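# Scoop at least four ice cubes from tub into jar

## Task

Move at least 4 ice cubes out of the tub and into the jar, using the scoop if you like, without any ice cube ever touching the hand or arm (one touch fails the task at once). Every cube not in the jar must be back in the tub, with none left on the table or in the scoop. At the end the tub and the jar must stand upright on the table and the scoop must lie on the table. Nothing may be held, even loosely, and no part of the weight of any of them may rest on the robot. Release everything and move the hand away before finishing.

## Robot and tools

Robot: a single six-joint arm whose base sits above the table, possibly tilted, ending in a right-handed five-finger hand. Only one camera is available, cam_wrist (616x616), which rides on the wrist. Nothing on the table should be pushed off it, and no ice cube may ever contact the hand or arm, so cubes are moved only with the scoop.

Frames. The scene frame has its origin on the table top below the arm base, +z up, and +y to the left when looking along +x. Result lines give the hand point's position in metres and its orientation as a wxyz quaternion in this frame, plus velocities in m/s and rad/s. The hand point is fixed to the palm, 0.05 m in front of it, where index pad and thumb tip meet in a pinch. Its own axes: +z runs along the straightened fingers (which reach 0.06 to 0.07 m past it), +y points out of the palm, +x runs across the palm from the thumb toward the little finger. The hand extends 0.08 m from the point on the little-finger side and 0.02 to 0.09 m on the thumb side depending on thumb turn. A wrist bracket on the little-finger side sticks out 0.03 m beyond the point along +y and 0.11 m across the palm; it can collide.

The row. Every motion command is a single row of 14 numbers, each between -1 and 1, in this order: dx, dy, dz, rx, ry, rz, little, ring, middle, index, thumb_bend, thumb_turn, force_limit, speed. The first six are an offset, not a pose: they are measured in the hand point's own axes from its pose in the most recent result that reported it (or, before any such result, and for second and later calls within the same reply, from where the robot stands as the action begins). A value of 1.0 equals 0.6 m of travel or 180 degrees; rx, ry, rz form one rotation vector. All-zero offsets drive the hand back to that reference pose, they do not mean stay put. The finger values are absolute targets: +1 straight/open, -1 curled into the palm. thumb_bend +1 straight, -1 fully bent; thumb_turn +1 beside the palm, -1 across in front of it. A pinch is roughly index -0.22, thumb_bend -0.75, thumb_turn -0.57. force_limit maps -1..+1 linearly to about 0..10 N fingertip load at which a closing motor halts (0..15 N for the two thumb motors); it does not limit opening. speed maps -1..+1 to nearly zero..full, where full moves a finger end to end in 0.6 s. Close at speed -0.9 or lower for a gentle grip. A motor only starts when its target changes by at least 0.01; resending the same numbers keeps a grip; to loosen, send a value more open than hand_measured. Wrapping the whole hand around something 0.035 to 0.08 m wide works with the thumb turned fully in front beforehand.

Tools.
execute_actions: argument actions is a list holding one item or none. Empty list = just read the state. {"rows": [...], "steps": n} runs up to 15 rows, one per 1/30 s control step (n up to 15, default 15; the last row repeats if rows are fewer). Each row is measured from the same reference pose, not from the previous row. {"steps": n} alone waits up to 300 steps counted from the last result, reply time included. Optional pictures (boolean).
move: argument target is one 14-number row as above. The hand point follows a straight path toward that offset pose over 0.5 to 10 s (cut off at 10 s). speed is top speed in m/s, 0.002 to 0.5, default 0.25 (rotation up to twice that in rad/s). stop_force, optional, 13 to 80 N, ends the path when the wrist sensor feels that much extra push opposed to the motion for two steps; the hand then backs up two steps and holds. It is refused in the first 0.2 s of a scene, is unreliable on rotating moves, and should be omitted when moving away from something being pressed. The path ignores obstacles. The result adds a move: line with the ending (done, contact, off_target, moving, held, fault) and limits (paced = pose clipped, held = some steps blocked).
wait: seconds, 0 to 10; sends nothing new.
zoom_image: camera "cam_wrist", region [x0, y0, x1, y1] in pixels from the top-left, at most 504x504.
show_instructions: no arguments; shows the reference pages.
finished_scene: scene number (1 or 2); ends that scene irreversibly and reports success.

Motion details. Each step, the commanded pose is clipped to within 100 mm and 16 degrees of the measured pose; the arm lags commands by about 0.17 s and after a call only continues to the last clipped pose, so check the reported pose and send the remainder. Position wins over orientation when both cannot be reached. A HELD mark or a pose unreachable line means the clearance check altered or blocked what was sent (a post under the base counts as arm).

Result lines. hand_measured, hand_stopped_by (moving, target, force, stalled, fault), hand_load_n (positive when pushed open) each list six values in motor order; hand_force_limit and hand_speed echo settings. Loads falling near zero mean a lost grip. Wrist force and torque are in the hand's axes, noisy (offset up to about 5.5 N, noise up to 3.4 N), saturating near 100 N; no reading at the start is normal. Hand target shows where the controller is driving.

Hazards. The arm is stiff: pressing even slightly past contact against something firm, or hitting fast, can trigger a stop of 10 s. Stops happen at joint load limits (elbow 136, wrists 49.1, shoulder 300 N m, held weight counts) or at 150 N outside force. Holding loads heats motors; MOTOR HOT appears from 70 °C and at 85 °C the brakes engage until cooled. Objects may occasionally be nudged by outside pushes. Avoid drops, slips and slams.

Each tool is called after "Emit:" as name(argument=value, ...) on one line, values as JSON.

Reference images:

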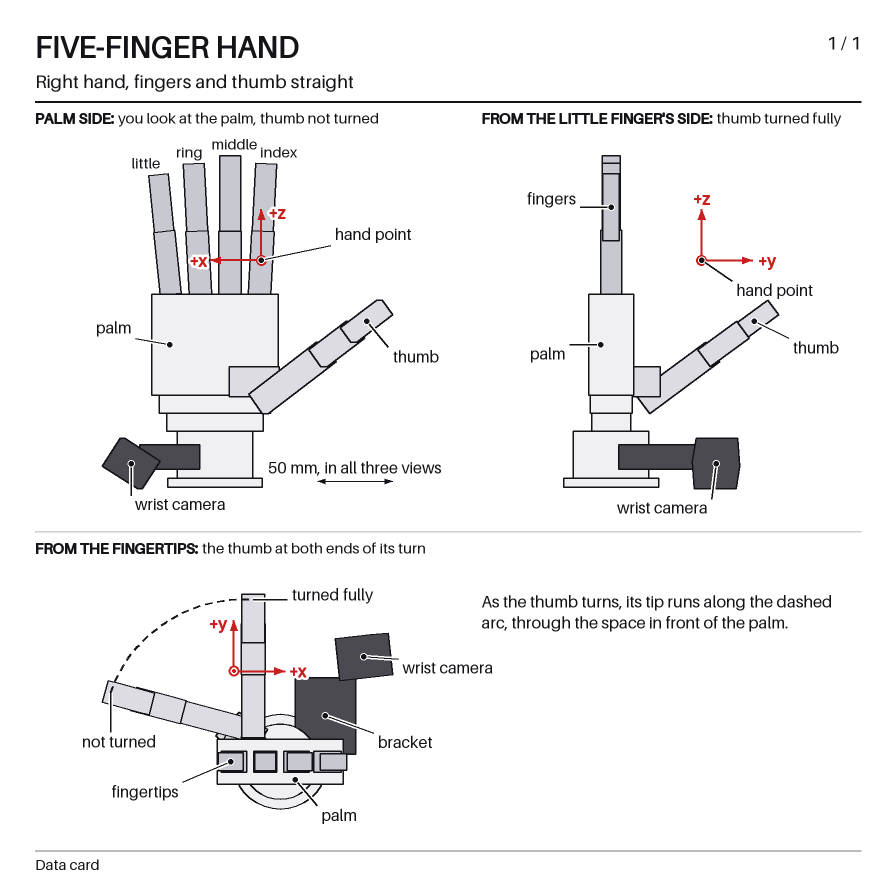

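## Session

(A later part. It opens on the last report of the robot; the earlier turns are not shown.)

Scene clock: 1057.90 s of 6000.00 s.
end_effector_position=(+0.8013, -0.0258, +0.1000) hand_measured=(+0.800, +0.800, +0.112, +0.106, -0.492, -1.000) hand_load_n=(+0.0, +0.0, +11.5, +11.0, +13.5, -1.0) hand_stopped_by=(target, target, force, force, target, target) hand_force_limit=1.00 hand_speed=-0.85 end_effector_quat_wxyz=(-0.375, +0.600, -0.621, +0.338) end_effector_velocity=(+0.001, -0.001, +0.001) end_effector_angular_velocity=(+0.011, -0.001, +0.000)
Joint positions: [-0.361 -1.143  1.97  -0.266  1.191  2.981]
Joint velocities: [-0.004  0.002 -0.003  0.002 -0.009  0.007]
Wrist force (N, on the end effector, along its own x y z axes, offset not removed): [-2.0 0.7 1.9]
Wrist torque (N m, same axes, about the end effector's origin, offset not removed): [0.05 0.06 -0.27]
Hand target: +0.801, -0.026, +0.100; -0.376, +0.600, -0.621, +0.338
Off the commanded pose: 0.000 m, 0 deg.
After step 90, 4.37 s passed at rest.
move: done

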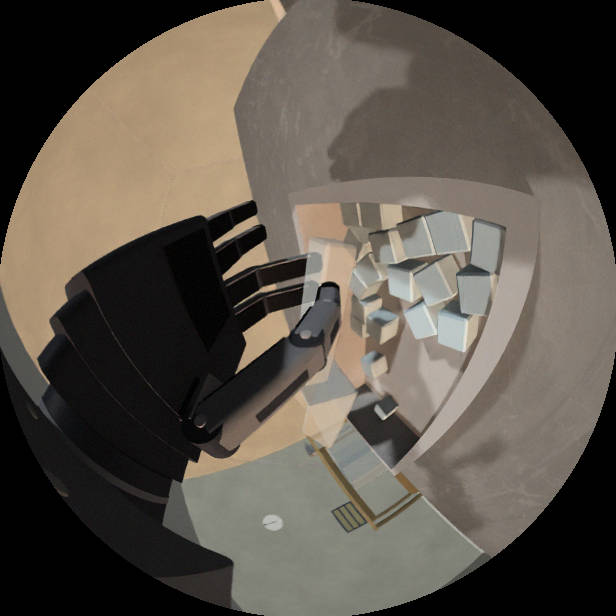

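Emit:
move(target=[0.017,0.008,-0.053,0,0.093,-0.161,0.8,0.8,-1,-1,-0.5,-1,1,-0.85], speed=0.08)

Emit:
move(target=[-0.009,0.014,0.008,0,0,0,0.8,0.8,-1,-1,-0.5,-1,1,-0.85], speed=0.02)

Emit:
zoom_image(camera="cam_wrist", region=[220,320,420,520])

Scene clock: 1072.10 s of 6000.00 s.
end_effector_position=(+0.7713, -0.0367, +0.1109) hand_measured=(+0.800, +0.800, +0.112, +0.106, -0.492, -1.000) hand_load_n=(+0.0, +0.0, +11.5, +11.0, +13.5, -1.0) hand_stopped_by=(target, target, force, force, target, target) hand_force_limit=1.00 hand_speed=-0.85 end_effector_quat_wxyz=(-0.186, +0.680, -0.499, +0.503) end_effector_velocity=(-0.001, -0.000, +0.000) end_effector_angular_velocity=(-0.014, -0.000, -0.000)
Joint positions: [-0.214 -1.214  2.058 -0.401  1.589  2.565]
Joint velocities: [ 0.004 -0.001  0.003 -0.007  0.009 -0.01 ]
Wrist force (N, on the end effector, along its own x y z axes, offset not removed): [-2.3 2.0 0.9]
Wrist torque (N m, same axes, about the end effector's origin, offset not removed): [0.30 0.08 -0.27]
Hand target: +0.771, -0.037, +0.111; -0.186, +0.680, -0.499, +0.504
Off the commanded pose: 0.000 m, 0 deg.
After step 90, 7.23 s passed at rest.
move: done

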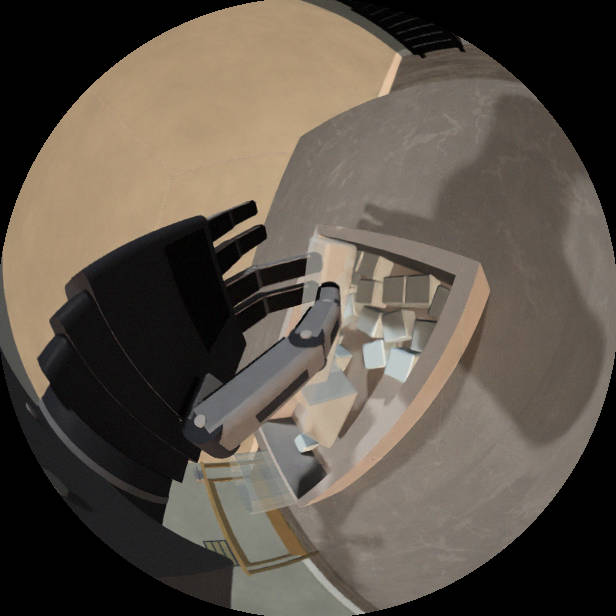

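Scene clock: 1072.93 s of 6000.00 s.
end_effector_position=(+0.7714, -0.0368, +0.1000) hand_measured=(+0.800, +0.800, +0.112, +0.106, -0.492, -1.000) hand_load_n=(+0.0, +0.0, +11.5, +11.0, +13.5, -1.0) hand_stopped_by=(target, target, force, force, target, target) hand_force_limit=1.00 hand_speed=-0.85 end_effector_quat_wxyz=(-0.186, +0.680, -0.499, +0.503) end_effector_velocity=(-0.001, -0.000, -0.003) end_effector_angular_velocity=(+0.001, +0.001, -0.000)
Joint positions: [-0.215 -1.199  2.062 -0.421  1.588  2.565]
Joint velocities: [-0.     0.003  0.002 -0.004 -0.     0.   ]
Wrist force (N, on the end effector, along its own x y z axes, offset not removed): [-4.3 1.0 0.7]
Wrist torque (N m, same axes, about the end effector's origin, offset not removed): [0.19 0.43 -0.35]
Hand target: +0.771, -0.037, +0.100; -0.186, +0.680, -0.499, +0.503
Off the commanded pose: 0.000 m, 0 deg.
move: done

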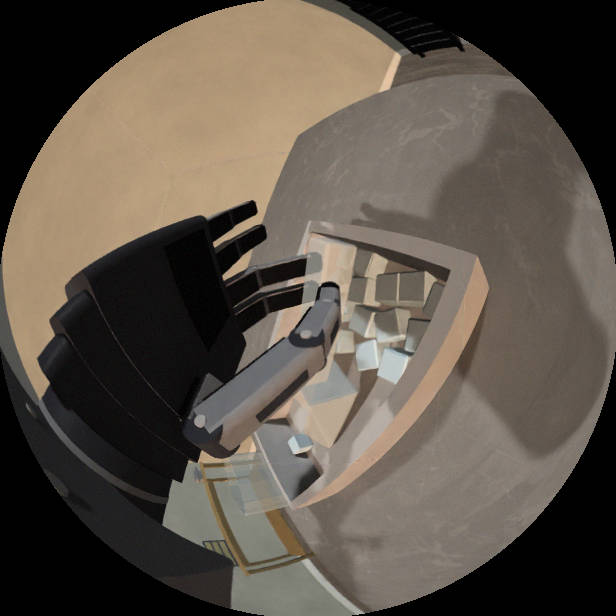

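Region (220, 320, 420, 520) of cam_wrist's 616x616 image, scaled by 2.520, with more detail than that image has.

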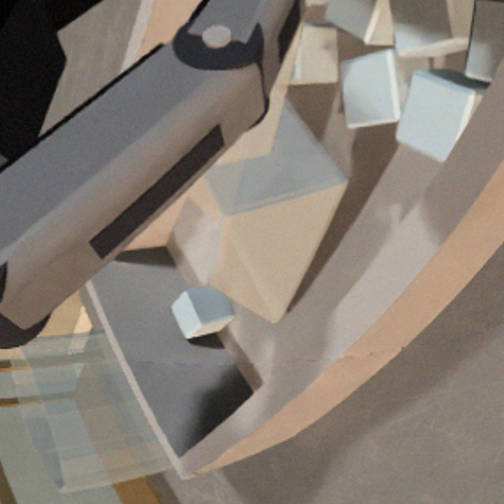

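Emit:
move(target=[-0.033,-0.0015,-0.016,0,0,0,0.8,0.8,-1,-1,-0.5,-1,1,-0.85], speed=0.025)

Emit:
move(target=[-0.043,-0.022,-0.0125,0,0,0,0.8,0.8,-1,-1,-0.5,-1,1,-0.85], speed=0.02)

Emit:
zoom_image(camera="cam_wrist", region=[220,320,420,520])

Scene clock: 1080.60 s of 6000.00 s.
end_effector_position=(+0.7636, -0.0171, +0.0949) hand_measured=(+0.800, +0.800, +0.112, +0.106, -0.492, -1.000) hand_load_n=(+0.0, +0.0, +11.0, +11.5, +14.0, -0.5) hand_stopped_by=(target, target, force, force, target, target) hand_force_limit=1.00 hand_speed=-0.85 end_effector_quat_wxyz=(-0.186, +0.680, -0.499, +0.503) end_effector_velocity=(-0.000, +0.001, +0.000) end_effector_angular_velocity=(-0.001, -0.002, -0.000)
Joint positions: [-0.183 -1.2    2.078 -0.435  1.617  2.579]
Joint velocities: [ 0.003 -0.     0.001 -0.003  0.003  0.001]
Wrist force (N, on the end effector, along its own x y z axes, offset not removed): [-0.7 -0.2 0.0]
Wrist torque (N m, same axes, about the end effector's origin, offset not removed): [0.27 -0.03 0.03]
Hand target: +0.764, -0.017, +0.095; -0.186, +0.680, -0.499, +0.503
Off the commanded pose: 0.000 m, 0 deg.
After step 90, 3.50 s passed at rest.
move: done

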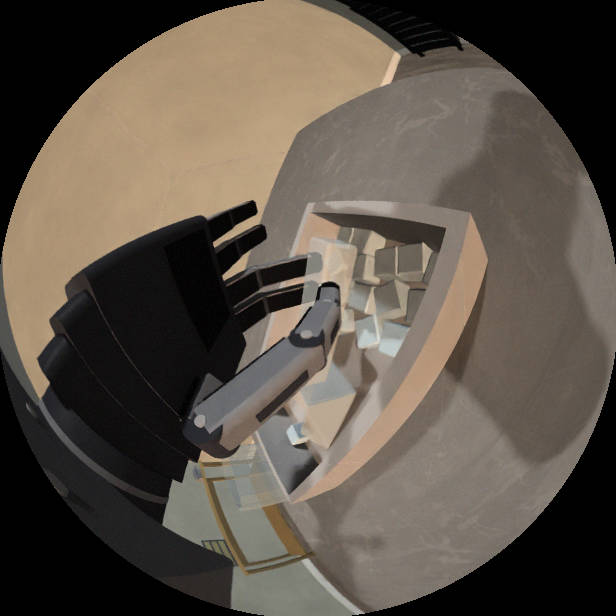

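Scene clock: 1082.40 s of 6000.00 s.
end_effector_position=(+0.7637, +0.0127, +0.0952) hand_measured=(+0.800, +0.800, +0.112, +0.106, -0.492, -1.000) hand_load_n=(+0.0, +0.0, +11.0, +11.5, +14.0, -1.0) hand_stopped_by=(target, target, force, force, target, target) hand_force_limit=1.00 hand_speed=-0.85 end_effector_quat_wxyz=(-0.186, +0.680, -0.499, +0.503) end_effector_velocity=(+0.000, +0.002, -0.000) end_effector_angular_velocity=(-0.002, +0.001, +0.001)
Joint positions: [-0.128 -1.196  2.07  -0.43   1.666  2.602]
Joint velocities: [ 0.003  0.001 -0.001 -0.     0.003 -0.   ]
Wrist force (N, on the end effector, along its own x y z axes, offset not removed): [-1.9 0.3 -0.4]
Wrist torque (N m, same axes, about the end effector's origin, offset not removed): [0.24 0.11 -0.07]
Hand target: +0.764, +0.013, +0.095; -0.186, +0.680, -0.499, +0.503
Off the commanded pose: 0.000 m, 0 deg.
move: done

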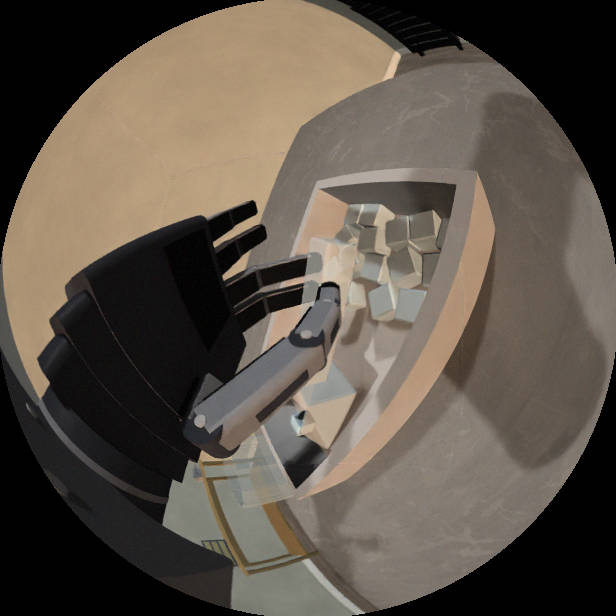

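Region (220, 320, 420, 520) of cam_wrist's 616x616 image, scaled by 2.520, with more detail than that image has.

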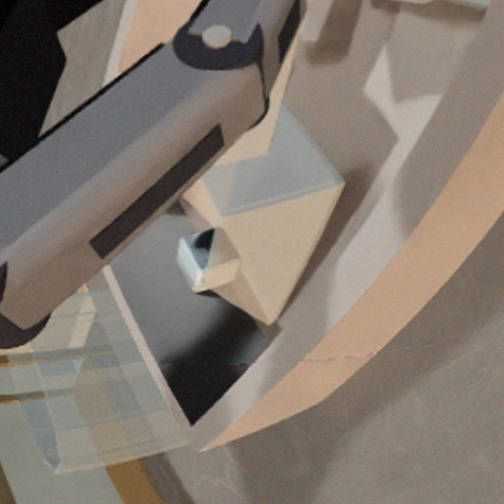

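Forward a bit more, then tilt.

Emit:
move(target=[-0.012,-0.006,-0.003,0,0,0,0.8,0.8,-1,-1,-0.5,-1,1,-0.85], speed=0.02)

Emit:
move(target=[0.016,0.008,0.005,0,-0.028,0.048,0.8,0.8,-1,-1,-0.5,-1,1,-0.85], speed=0.03)

Emit:
zoom_image(camera="cam_wrist", region=[220,320,420,520])

Scene clock: 1091.27 s of 6000.00 s.
end_effector_position=(+0.7639, +0.0207, +0.0951) hand_measured=(+0.800, +0.800, +0.112, +0.106, -0.492, -1.000) hand_load_n=(+0.0, +0.0, +11.0, +11.5, +14.0, -1.0) hand_stopped_by=(target, target, force, force, target, target) hand_force_limit=1.00 hand_speed=-0.85 end_effector_quat_wxyz=(-0.186, +0.680, -0.499, +0.503) end_effector_velocity=(-0.001, +0.002, -0.001) end_effector_angular_velocity=(+0.000, +0.003, +0.000)
Joint positions: [-0.114 -1.194  2.067 -0.429  1.679  2.609]
Joint velocities: [ 0.004  0.002 -0.001  0.002  0.004  0.002]
Wrist force (N, on the end effector, along its own x y z axes, offset not removed): [-2.6 0.3 1.5]
Wrist torque (N m, same axes, about the end effector's origin, offset not removed): [0.12 0.22 -0.12]
Hand target: +0.764, +0.021, +0.095; -0.186, +0.680, -0.499, +0.503
Off the commanded pose: 0.000 m, 0 deg.
After step 90, 5.13 s passed at rest.
move: done

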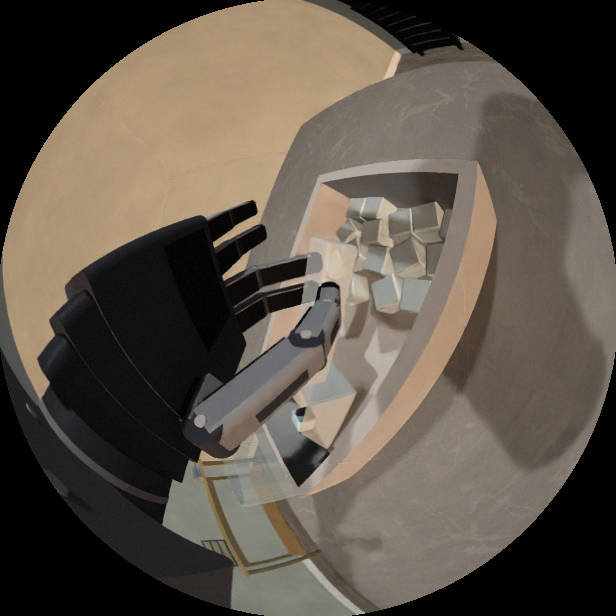

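Scene clock: 1094.40 s of 6000.00 s.
end_effector_position=(+0.7641, +0.0096, +0.0950) hand_measured=(+0.800, +0.800, +0.112, +0.106, -0.492, -1.000) hand_load_n=(+0.0, +0.0, +11.5, +11.0, +13.5, -1.0) hand_stopped_by=(target, target, force, force, target, target) hand_force_limit=1.00 hand_speed=-0.85 end_effector_quat_wxyz=(-0.245, +0.662, -0.540, +0.458) end_effector_velocity=(-0.001, +0.000, -0.000) end_effector_angular_velocity=(+0.012, +0.001, +0.001)
Joint positions: [-0.191 -1.204  2.066 -0.378  1.532  2.725]
Joint velocities: [-0.004 -0.001  0.001  0.003 -0.01   0.008]
Wrist force (N, on the end effector, along its own x y z axes, offset not removed): [-3.9 1.3 -0.5]
Wrist torque (N m, same axes, about the end effector's origin, offset not removed): [0.26 0.40 -0.41]
Hand target: +0.764, +0.010, +0.095; -0.246, +0.662, -0.540, +0.457
Off the commanded pose: 0.000 m, 0 deg.
move: done

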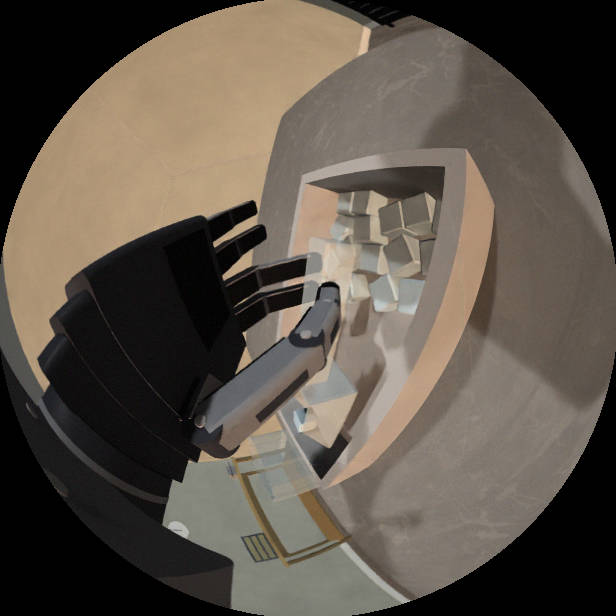

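Region (220, 320, 420, 520) of cam_wrist's 616x616 image, scaled by 2.520, with more detail than that image has.

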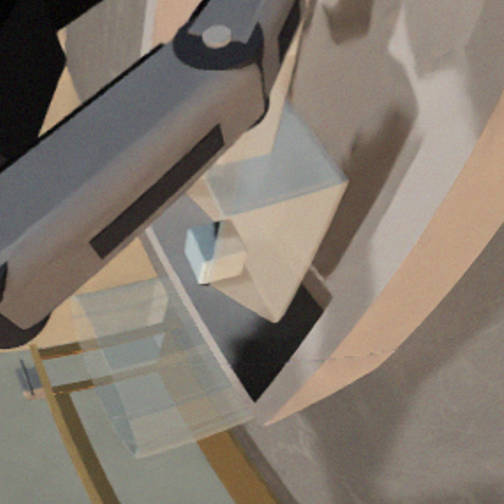

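Tilt without backing.

Emit:
move(target=[0,0,0,0,-0.028,0.048,0.8,0.8,-1,-1,-0.5,-1,1,-0.85], speed=0.03)

Emit:
zoom_image(camera="cam_wrist", region=[220,320,420,520])

Scene clock: 1105.03 s of 6000.00 s.
end_effector_position=(+0.7641, +0.0096, +0.0949) hand_measured=(+0.800, +0.800, +0.112, +0.106, -0.492, -1.000) hand_load_n=(+0.0, +0.0, +11.5, +11.0, +13.5, -1.0) hand_stopped_by=(target, target, force, force, target, target) hand_force_limit=1.00 hand_speed=-0.85 end_effector_quat_wxyz=(-0.302, +0.640, -0.577, +0.409) end_effector_velocity=(-0.000, -0.000, +0.000) end_effector_angular_velocity=(+0.010, +0.000, +0.000)
Joint positions: [-0.25  -1.203  2.062 -0.34   1.399  2.843]
Joint velocities: [-0.004  0.    -0.     0.002 -0.009  0.006]
Wrist force (N, on the end effector, along its own x y z axes, offset not removed): [-2.9 1.3 1.2]
Wrist torque (N m, same axes, about the end effector's origin, offset not removed): [0.11 0.28 -0.34]
Hand target: +0.764, +0.010, +0.095; -0.302, +0.639, -0.577, +0.408
Off the commanded pose: 0.000 m, 0 deg.
After step 90, 4.50 s passed at rest.
move: done

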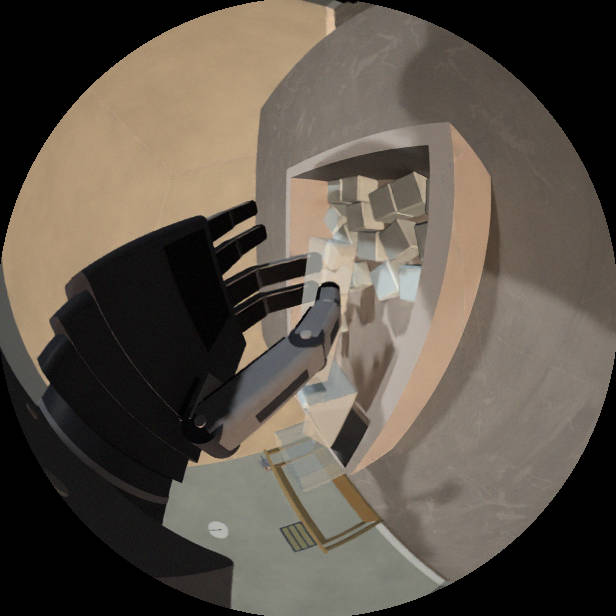

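Region (220, 320, 420, 520) of cam_wrist's 616x616 image, scaled by 2.520, with more detail than that image has.

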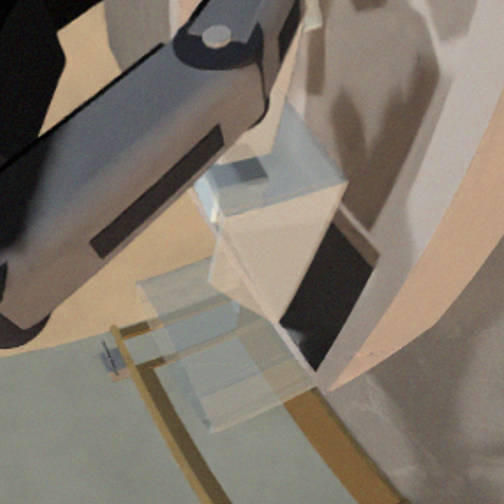

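Emit:
move(target=[0.052,-0.132,-0.076,0,-0.014,0.024,0.8,0.8,-1,-1,-0.5,-1,1,-0.85], speed=0.06)

Emit:
move(target=[-0.11,0.021,-0.055,0,0,0,0.8,0.8,-1,-1,-0.5,-1,1,-0.85], speed=0.04)

Emit:
zoom_image(camera="cam_wrist", region=[250,300,450,500])

Scene clock: 1114.10 s of 6000.00 s.
end_effector_position=(+0.7633, -0.0052, +0.1902) hand_measured=(+0.800, +0.800, +0.112, +0.106, -0.492, -1.000) hand_load_n=(+0.0, +0.0, +11.5, +11.0, +13.5, -1.0) hand_stopped_by=(target, target, force, force, target, target) hand_force_limit=1.00 hand_speed=-0.85 end_effector_quat_wxyz=(-0.330, +0.626, -0.594, +0.383) end_effector_velocity=(-0.001, -0.000, +0.001) end_effector_angular_velocity=(+0.001, +0.002, +0.000)
Joint positions: [-0.306 -1.32   2.002 -0.146  1.309  2.887]
Joint velocities: [-0.001 -0.002 -0.001  0.005 -0.002 -0.   ]
Wrist force (N, on the end effector, along its own x y z axes, offset not removed): [-4.1 3.8 2.1]
Wrist torque (N m, same axes, about the end effector's origin, offset not removed): [0.47 0.33 -0.38]
Hand target: +0.763, -0.005, +0.190; -0.330, +0.626, -0.594, +0.383
Off the commanded pose: 0.000 m, 0 deg.
After step 90, 4.03 s passed at rest.
move: done

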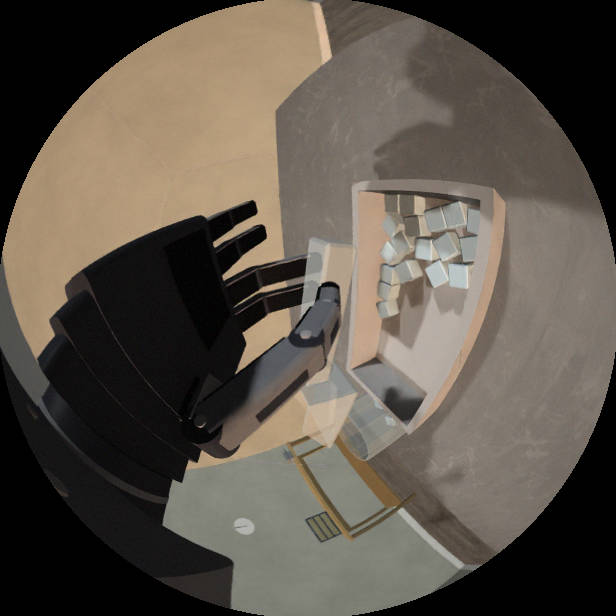

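Scene clock: 1116.33 s of 6000.00 s.
end_effector_position=(+0.7283, +0.0608, +0.1896) hand_measured=(+0.800, +0.800, +0.112, +0.106, -0.492, -1.000) hand_load_n=(+0.0, +0.0, +11.5, +11.0, +13.5, -1.0) hand_stopped_by=(target, target, force, force, target, target) hand_force_limit=1.00 hand_speed=-0.85 end_effector_quat_wxyz=(-0.330, +0.626, -0.594, +0.383) end_effector_velocity=(-0.000, +0.002, -0.000) end_effector_angular_velocity=(-0.002, -0.001, +0.001)
Joint positions: [-0.204 -1.371  2.069 -0.173  1.397  2.94 ]
Joint velocities: [ 0.003 -0.     0.001 -0.002  0.003  0.   ]
Wrist force (N, on the end effector, along its own x y z axes, offset not removed): [-1.9 0.7 -0.3]
Wrist torque (N m, same axes, about the end effector's origin, offset not removed): [0.12 0.12 -0.21]
Hand target: +0.728, +0.061, +0.190; -0.330, +0.626, -0.594, +0.383
Off the commanded pose: 0.000 m, 0 deg.
move: done

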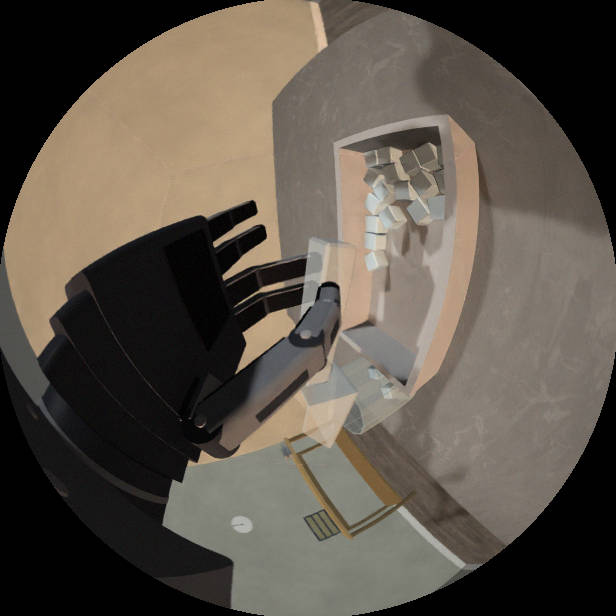

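Region (250, 300, 450, 500) of cam_wrist's 616x616 image, scaled by 2.520, with more detail than that image has.

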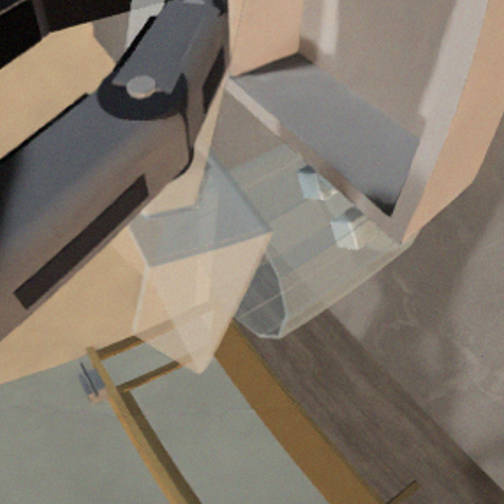

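Emit:
move(target=[-0.02,-0.008,-0.005,0,0.039,-0.067,0.8,0.8,-1,-1,-0.5,-1,1,-0.85], speed=0.02)

Emit:
move(target=[0,-0.043,-0.025,0,0.028,-0.048,0.8,0.8,-1,-1,-0.5,-1,1,-0.85], speed=0.02)

Emit:
move(target=[0,-0.24,-0.04,0,-0.044,0.077,0.8,0.8,-1,-1,-0.5,-1,1,-0.85], speed=0.12)

Emit:
zoom_image(camera="cam_wrist", region=[350,260,510,420])

Scene clock: 1130.57 s of 6000.00 s.
end_effector_position=(+0.7279, +0.0732, +0.1943) hand_measured=(+0.800, +0.800, +0.112, +0.106, -0.492, -1.000) hand_load_n=(+0.0, +0.0, +11.5, +11.0, +13.5, -1.0) hand_stopped_by=(target, target, force, force, target, target) hand_force_limit=1.00 hand_speed=-0.85 end_effector_quat_wxyz=(-0.251, +0.660, -0.544, +0.453) end_effector_velocity=(-0.001, +0.000, -0.000) end_effector_angular_velocity=(-0.008, +0.001, +0.000)
Joint positions: [-0.09  -1.371  2.058 -0.2    1.613  2.787]
Joint velocities: [ 0.003 -0.     0.001 -0.001  0.007 -0.006]
Wrist force (N, on the end effector, along its own x y z axes, offset not removed): [-3.8 2.1 -0.2]
Wrist torque (N m, same axes, about the end effector's origin, offset not removed): [0.30 0.34 -0.34]
Hand target: +0.728, +0.073, +0.194; -0.251, +0.660, -0.544, +0.453
Off the commanded pose: 0.000 m, 0 deg.
After step 90, 4.93 s passed at rest.
move: done

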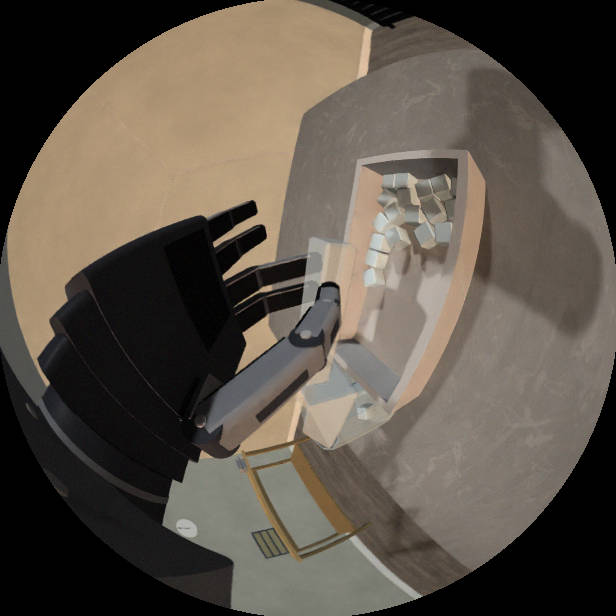

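Scene clock: 1135.17 s of 6000.00 s.
end_effector_position=(+0.7275, +0.0829, +0.2224) hand_measured=(+0.800, +0.800, +0.112, +0.106, -0.492, -1.000) hand_load_n=(+0.0, +0.0, +11.5, +11.0, +13.5, -1.0) hand_stopped_by=(target, target, force, force, target, target) hand_force_limit=1.00 hand_speed=-0.85 end_effector_quat_wxyz=(-0.193, +0.679, -0.503, +0.499) end_effector_velocity=(-0.000, +0.001, +0.001) end_effector_angular_velocity=(-0.006, -0.000, -0.000)
Joint positions: [-0.01  -1.386  2.029 -0.187  1.765  2.67 ]
Joint velocities: [ 0.004  0.    -0.001 -0.001  0.006 -0.004]
Wrist force (N, on the end effector, along its own x y z axes, offset not removed): [-2.2 2.2 -0.1]
Wrist torque (N m, same axes, about the end effector's origin, offset not removed): [0.37 0.06 -0.20]
Hand target: +0.727, +0.083, +0.223; -0.192, +0.679, -0.503, +0.499
Off the commanded pose: 0.000 m, 0 deg.
move: done

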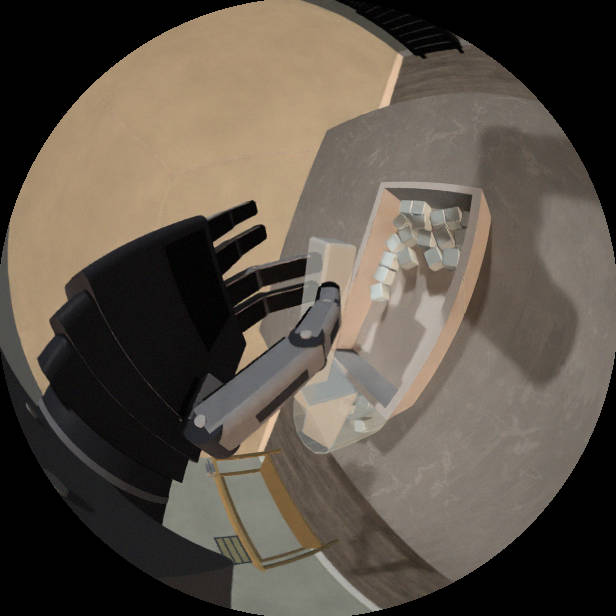

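Scene clock: 1136.87 s of 6000.00 s.
end_effector_position=(+0.7772, +0.1491, +0.3425) hand_measured=(+0.800, +0.800, +0.112, +0.106, -0.492, -1.000) hand_load_n=(+0.0, +0.0, +11.5, +11.0, +13.5, -1.0) hand_stopped_by=(target, target, force, force, target, target) hand_force_limit=1.00 hand_speed=-0.85 end_effector_quat_wxyz=(-0.285, +0.646, -0.567, +0.424) end_effector_velocity=(+0.002, +0.000, +0.002) end_effector_angular_velocity=(+0.002, -0.001, +0.001)
Joint positions: [ 0.022 -1.404  1.794  0.115  1.663  2.933]
Joint velocities: [-0.     0.001 -0.004  0.002 -0.002  0.001]
Wrist force (N, on the end effector, along its own x y z axes, offset not removed): [-3.2 1.0 0.7]
Wrist torque (N m, same axes, about the end effector's origin, offset not removed): [0.23 0.25 -0.33]
Hand target: +0.777, +0.149, +0.343; -0.286, +0.646, -0.567, +0.424
Off the commanded pose: 0.000 m, 0 deg.
move: done

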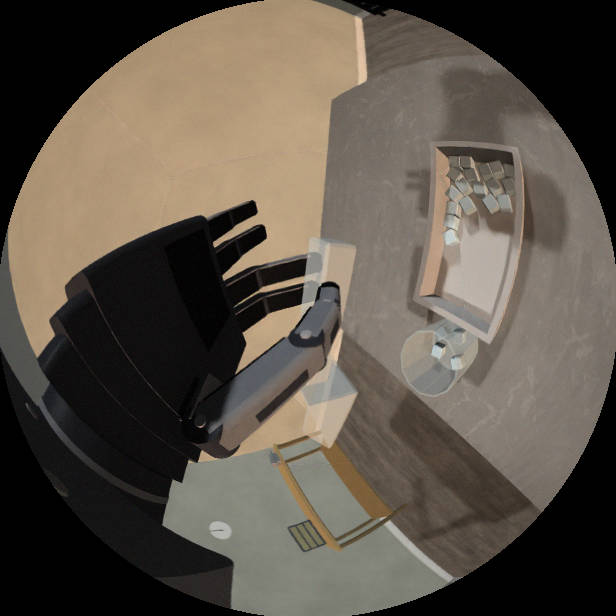

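Region (350, 260, 510, 420) of cam_wrist's 616x616 image, scaled by 3.150, with more detail than that image has.

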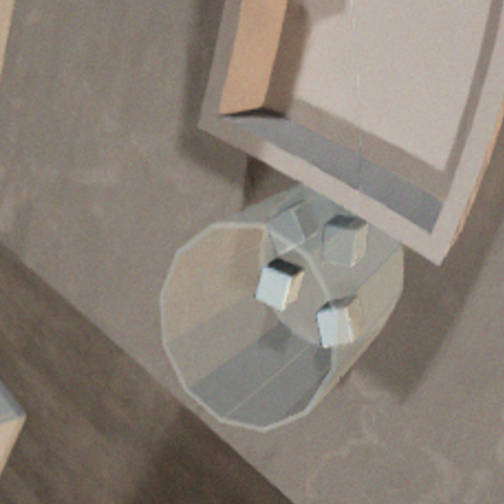

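Emit:
move(target=[0.268,0.443,-0.13,0,0,0,0.8,0.8,-1,-1,-0.5,-1,1,-0.85])

Emit:
move(target=[-0.052,0.194,0.112,0,0,0,0.8,0.8,-1,-1,-0.5,-1,1,-0.85], speed=0.12)

Scene clock: 1144.17 s of 6000.00 s.
end_effector_position=(+0.5788, -0.0509, +0.1899) hand_measured=(+0.800, +0.800, +0.112, +0.106, -0.492, -1.000) hand_load_n=(+0.0, +0.0, +11.5, +11.0, +13.5, -1.0) hand_stopped_by=(target, target, force, force, target, target) hand_force_limit=1.00 hand_speed=-0.85 end_effector_quat_wxyz=(-0.285, +0.646, -0.567, +0.424) end_effector_velocity=(-0.001, -0.002, +0.000) end_effector_angular_velocity=(+0.000, -0.001, +0.000)
Joint positions: [-0.535 -1.617  2.343 -0.177  1.179  2.652]
Joint velocities: [-0.008 -0.002  0.002  0.    -0.008 -0.004]
Wrist force (N, on the end effector, along its own x y z axes, offset not removed): [-3.2 1.5 0.6]
Wrist torque (N m, same axes, about the end effector's origin, offset not removed): [0.21 0.18 -0.30]
Hand target: +0.579, -0.051, +0.190; -0.285, +0.646, -0.567, +0.424
Off the commanded pose: 0.001 m, 0 deg.
After step 90, 2.40 s passed at rest.
move: done

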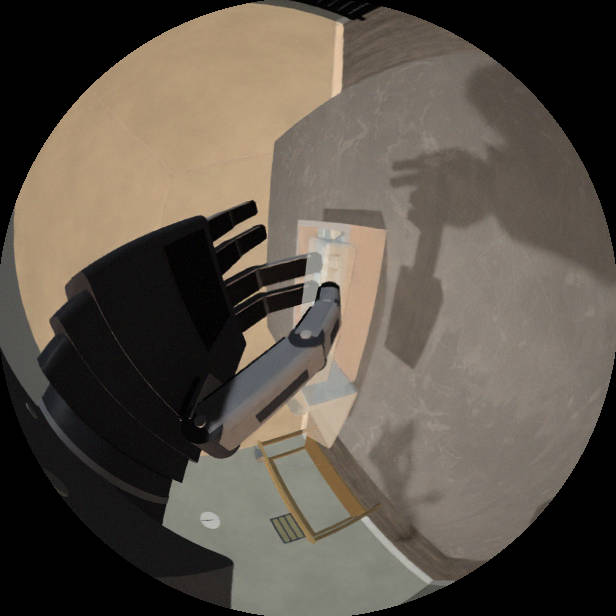

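Scene clock: 1145.80 s of 6000.00 s.
end_effector_position=(+0.5803, -0.0508, +0.0521) hand_measured=(+0.800, +0.800, +0.112, +0.106, -0.492, -1.000) hand_load_n=(+0.0, +0.0, +11.5, +11.0, +13.5, -1.0) hand_stopped_by=(target, target, force, force, target, target) hand_force_limit=1.00 hand_speed=-0.85 end_effector_quat_wxyz=(-0.285, +0.646, -0.567, +0.424) end_effector_velocity=(+0.001, +0.000, -0.002) end_effector_angular_velocity=(-0.002, -0.001, +0.001)
Joint positions: [-0.534 -1.357  2.436 -0.53   1.18   2.653]
Joint velocities: [ 0.001  0.005  0.001 -0.007  0.    -0.001]
Wrist force (N, on the end effector, along its own x y z axes, offset not removed): [-2.6 0.5 0.8]
Wrist torque (N m, same axes, about the end effector's origin, offset not removed): [0.06 0.13 -0.27]
Hand target: +0.580, -0.051, +0.052; -0.285, +0.646, -0.567, +0.424
Off the commanded pose: 0.000 m, 0 deg.
move: done

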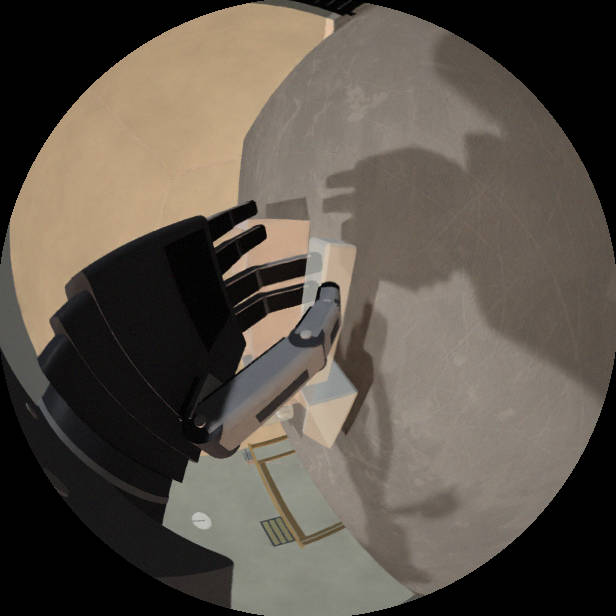

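Emit:
move(target=[-0.003,0.012,0.007,0,0,0,0.8,0.8,-1,-1,-0.5,-1,1,-0.85], speed=0.02)

Emit:
move(target=[0,0.004,-0.007,0,0,0,0.8,0.8,0.8,0.8,-0.5,-1,1,-0.5], speed=0.01)

Emit:
move(target=[0.06,-0.2,-0.15,0,0,0,0.8,0.8,0.8,0.8,-0.5,-1,1,-0.5], speed=0.15)

Scene clock: 1155.20 s of 6000.00 s.
end_effector_position=(+0.5804, -0.0509, +0.0438) hand_measured=(+0.800, +0.800, +0.112, +0.106, -0.492, -1.000) hand_load_n=(+0.0, +0.0, +11.5, +11.0, +13.5, -1.0) hand_stopped_by=(target, target, force, force, target, target) hand_force_limit=1.00 hand_speed=-0.85 end_effector_quat_wxyz=(-0.285, +0.646, -0.567, +0.424) end_effector_velocity=(+0.000, -0.000, -0.002) end_effector_angular_velocity=(-0.000, +0.000, +0.001)
Joint positions: [-0.534 -1.338  2.439 -0.552  1.18   2.653]
Joint velocities: [ 0.001  0.005 -0.    -0.005  0.    -0.   ]
Wrist force (N, on the end effector, along its own x y z axes, offset not removed): [-1.2 2.1 0.0]
Wrist torque (N m, same axes, about the end effector's origin, offset not removed): [0.29 0.00 -0.13]
Hand target: +0.580, -0.051, +0.044; -0.285, +0.646, -0.567, +0.424
Off the commanded pose: 0.000 m, 0 deg.
After step 90, 5.67 s passed at rest.
move: done

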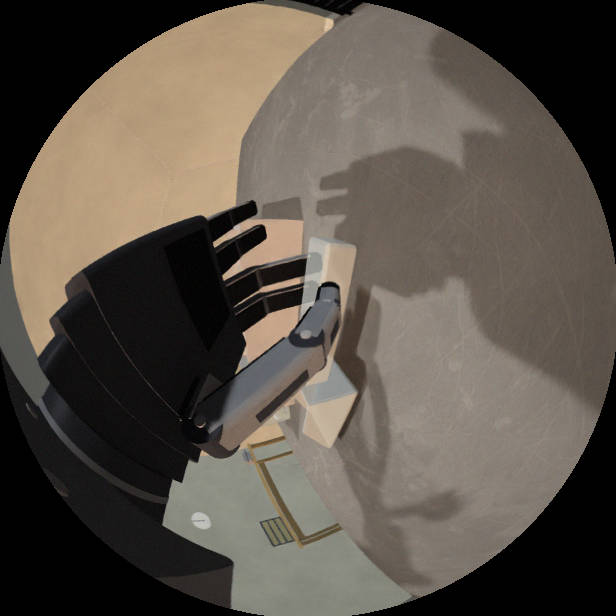

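Scene clock: 1156.30 s of 6000.00 s.
end_effector_position=(+0.5756, -0.0509, +0.0437) hand_measured=(+0.800, +0.800, +0.800, +0.800, -0.500, -1.000) hand_load_n=(+0.0, +0.0, +0.0, +0.0, +0.0, +0.0) hand_stopped_by=(target, target, target, target, target, target) hand_force_limit=1.00 hand_speed=-0.50 end_effector_quat_wxyz=(-0.285, +0.646, -0.567, +0.424) end_effector_velocity=(+0.000, -0.000, +0.000) end_effector_angular_velocity=(-0.001, -0.001, -0.000)
Joint positions: [-0.542 -1.344  2.448 -0.554  1.173  2.648]
Joint velocities: [-0.    -0.001 -0.    -0.    -0.    -0.001]
Wrist force (N, on the end effector, along its own x y z axes, offset not removed): [-2.7 0.0 0.0]
Wrist torque (N m, same axes, about the end effector's origin, offset not removed): [0.14 0.15 -0.28]
Hand target: +0.576, -0.051, +0.044; -0.285, +0.646, -0.567, +0.424
Off the commanded pose: 0.000 m, 0 deg.
move: done

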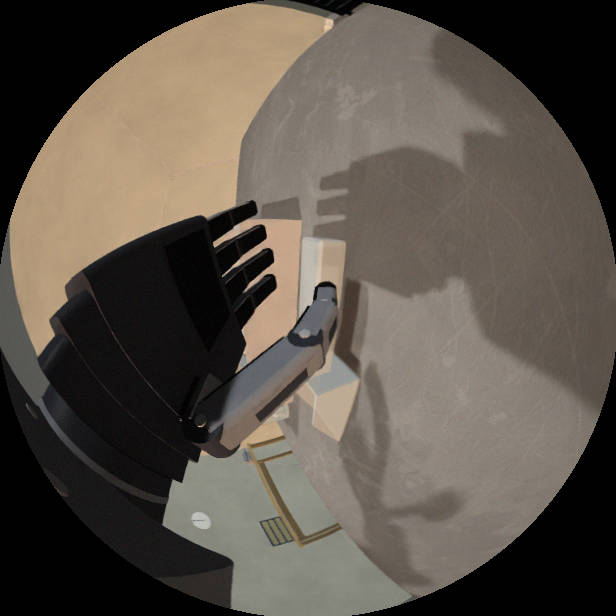

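Scene clock: 1157.87 s of 6000.00 s.
end_effector_position=(+0.5560, -0.0524, +0.1966) hand_measured=(+0.800, +0.800, +0.800, +0.800, -0.500, -1.000) hand_load_n=(+0.0, +0.0, +0.0, +0.0, +0.0, +0.0) hand_stopped_by=(target, target, target, target, target, target) hand_force_limit=1.00 hand_speed=-0.50 end_effector_quat_wxyz=(-0.285, +0.646, -0.567, +0.424) end_effector_velocity=(+0.000, -0.001, +0.003) end_effector_angular_velocity=(-0.001, -0.001, -0.001)
Joint positions: [-0.579 -1.669  2.375 -0.147  1.142  2.627]
Joint velocities: [-0.002 -0.004 -0.002  0.006 -0.001 -0.   ]
Wrist force (N, on the end effector, along its own x y z axes, offset not removed): [-2.6 1.3 0.6]
Wrist torque (N m, same axes, about the end effector's origin, offset not removed): [0.25 0.13 -0.25]
Hand target: +0.556, -0.052, +0.197; -0.285, +0.646, -0.567, +0.424
Off the commanded pose: 0.000 m, 0 deg.
move: done

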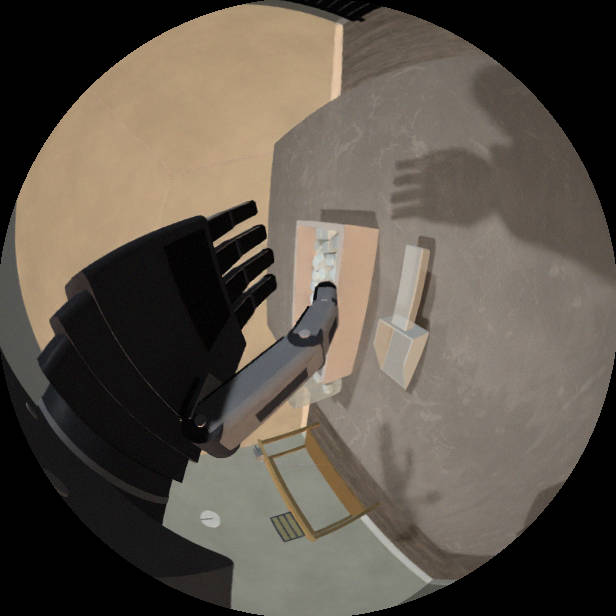

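Emit:
finished_scene(scene=1)

The scene is finished: the task was done.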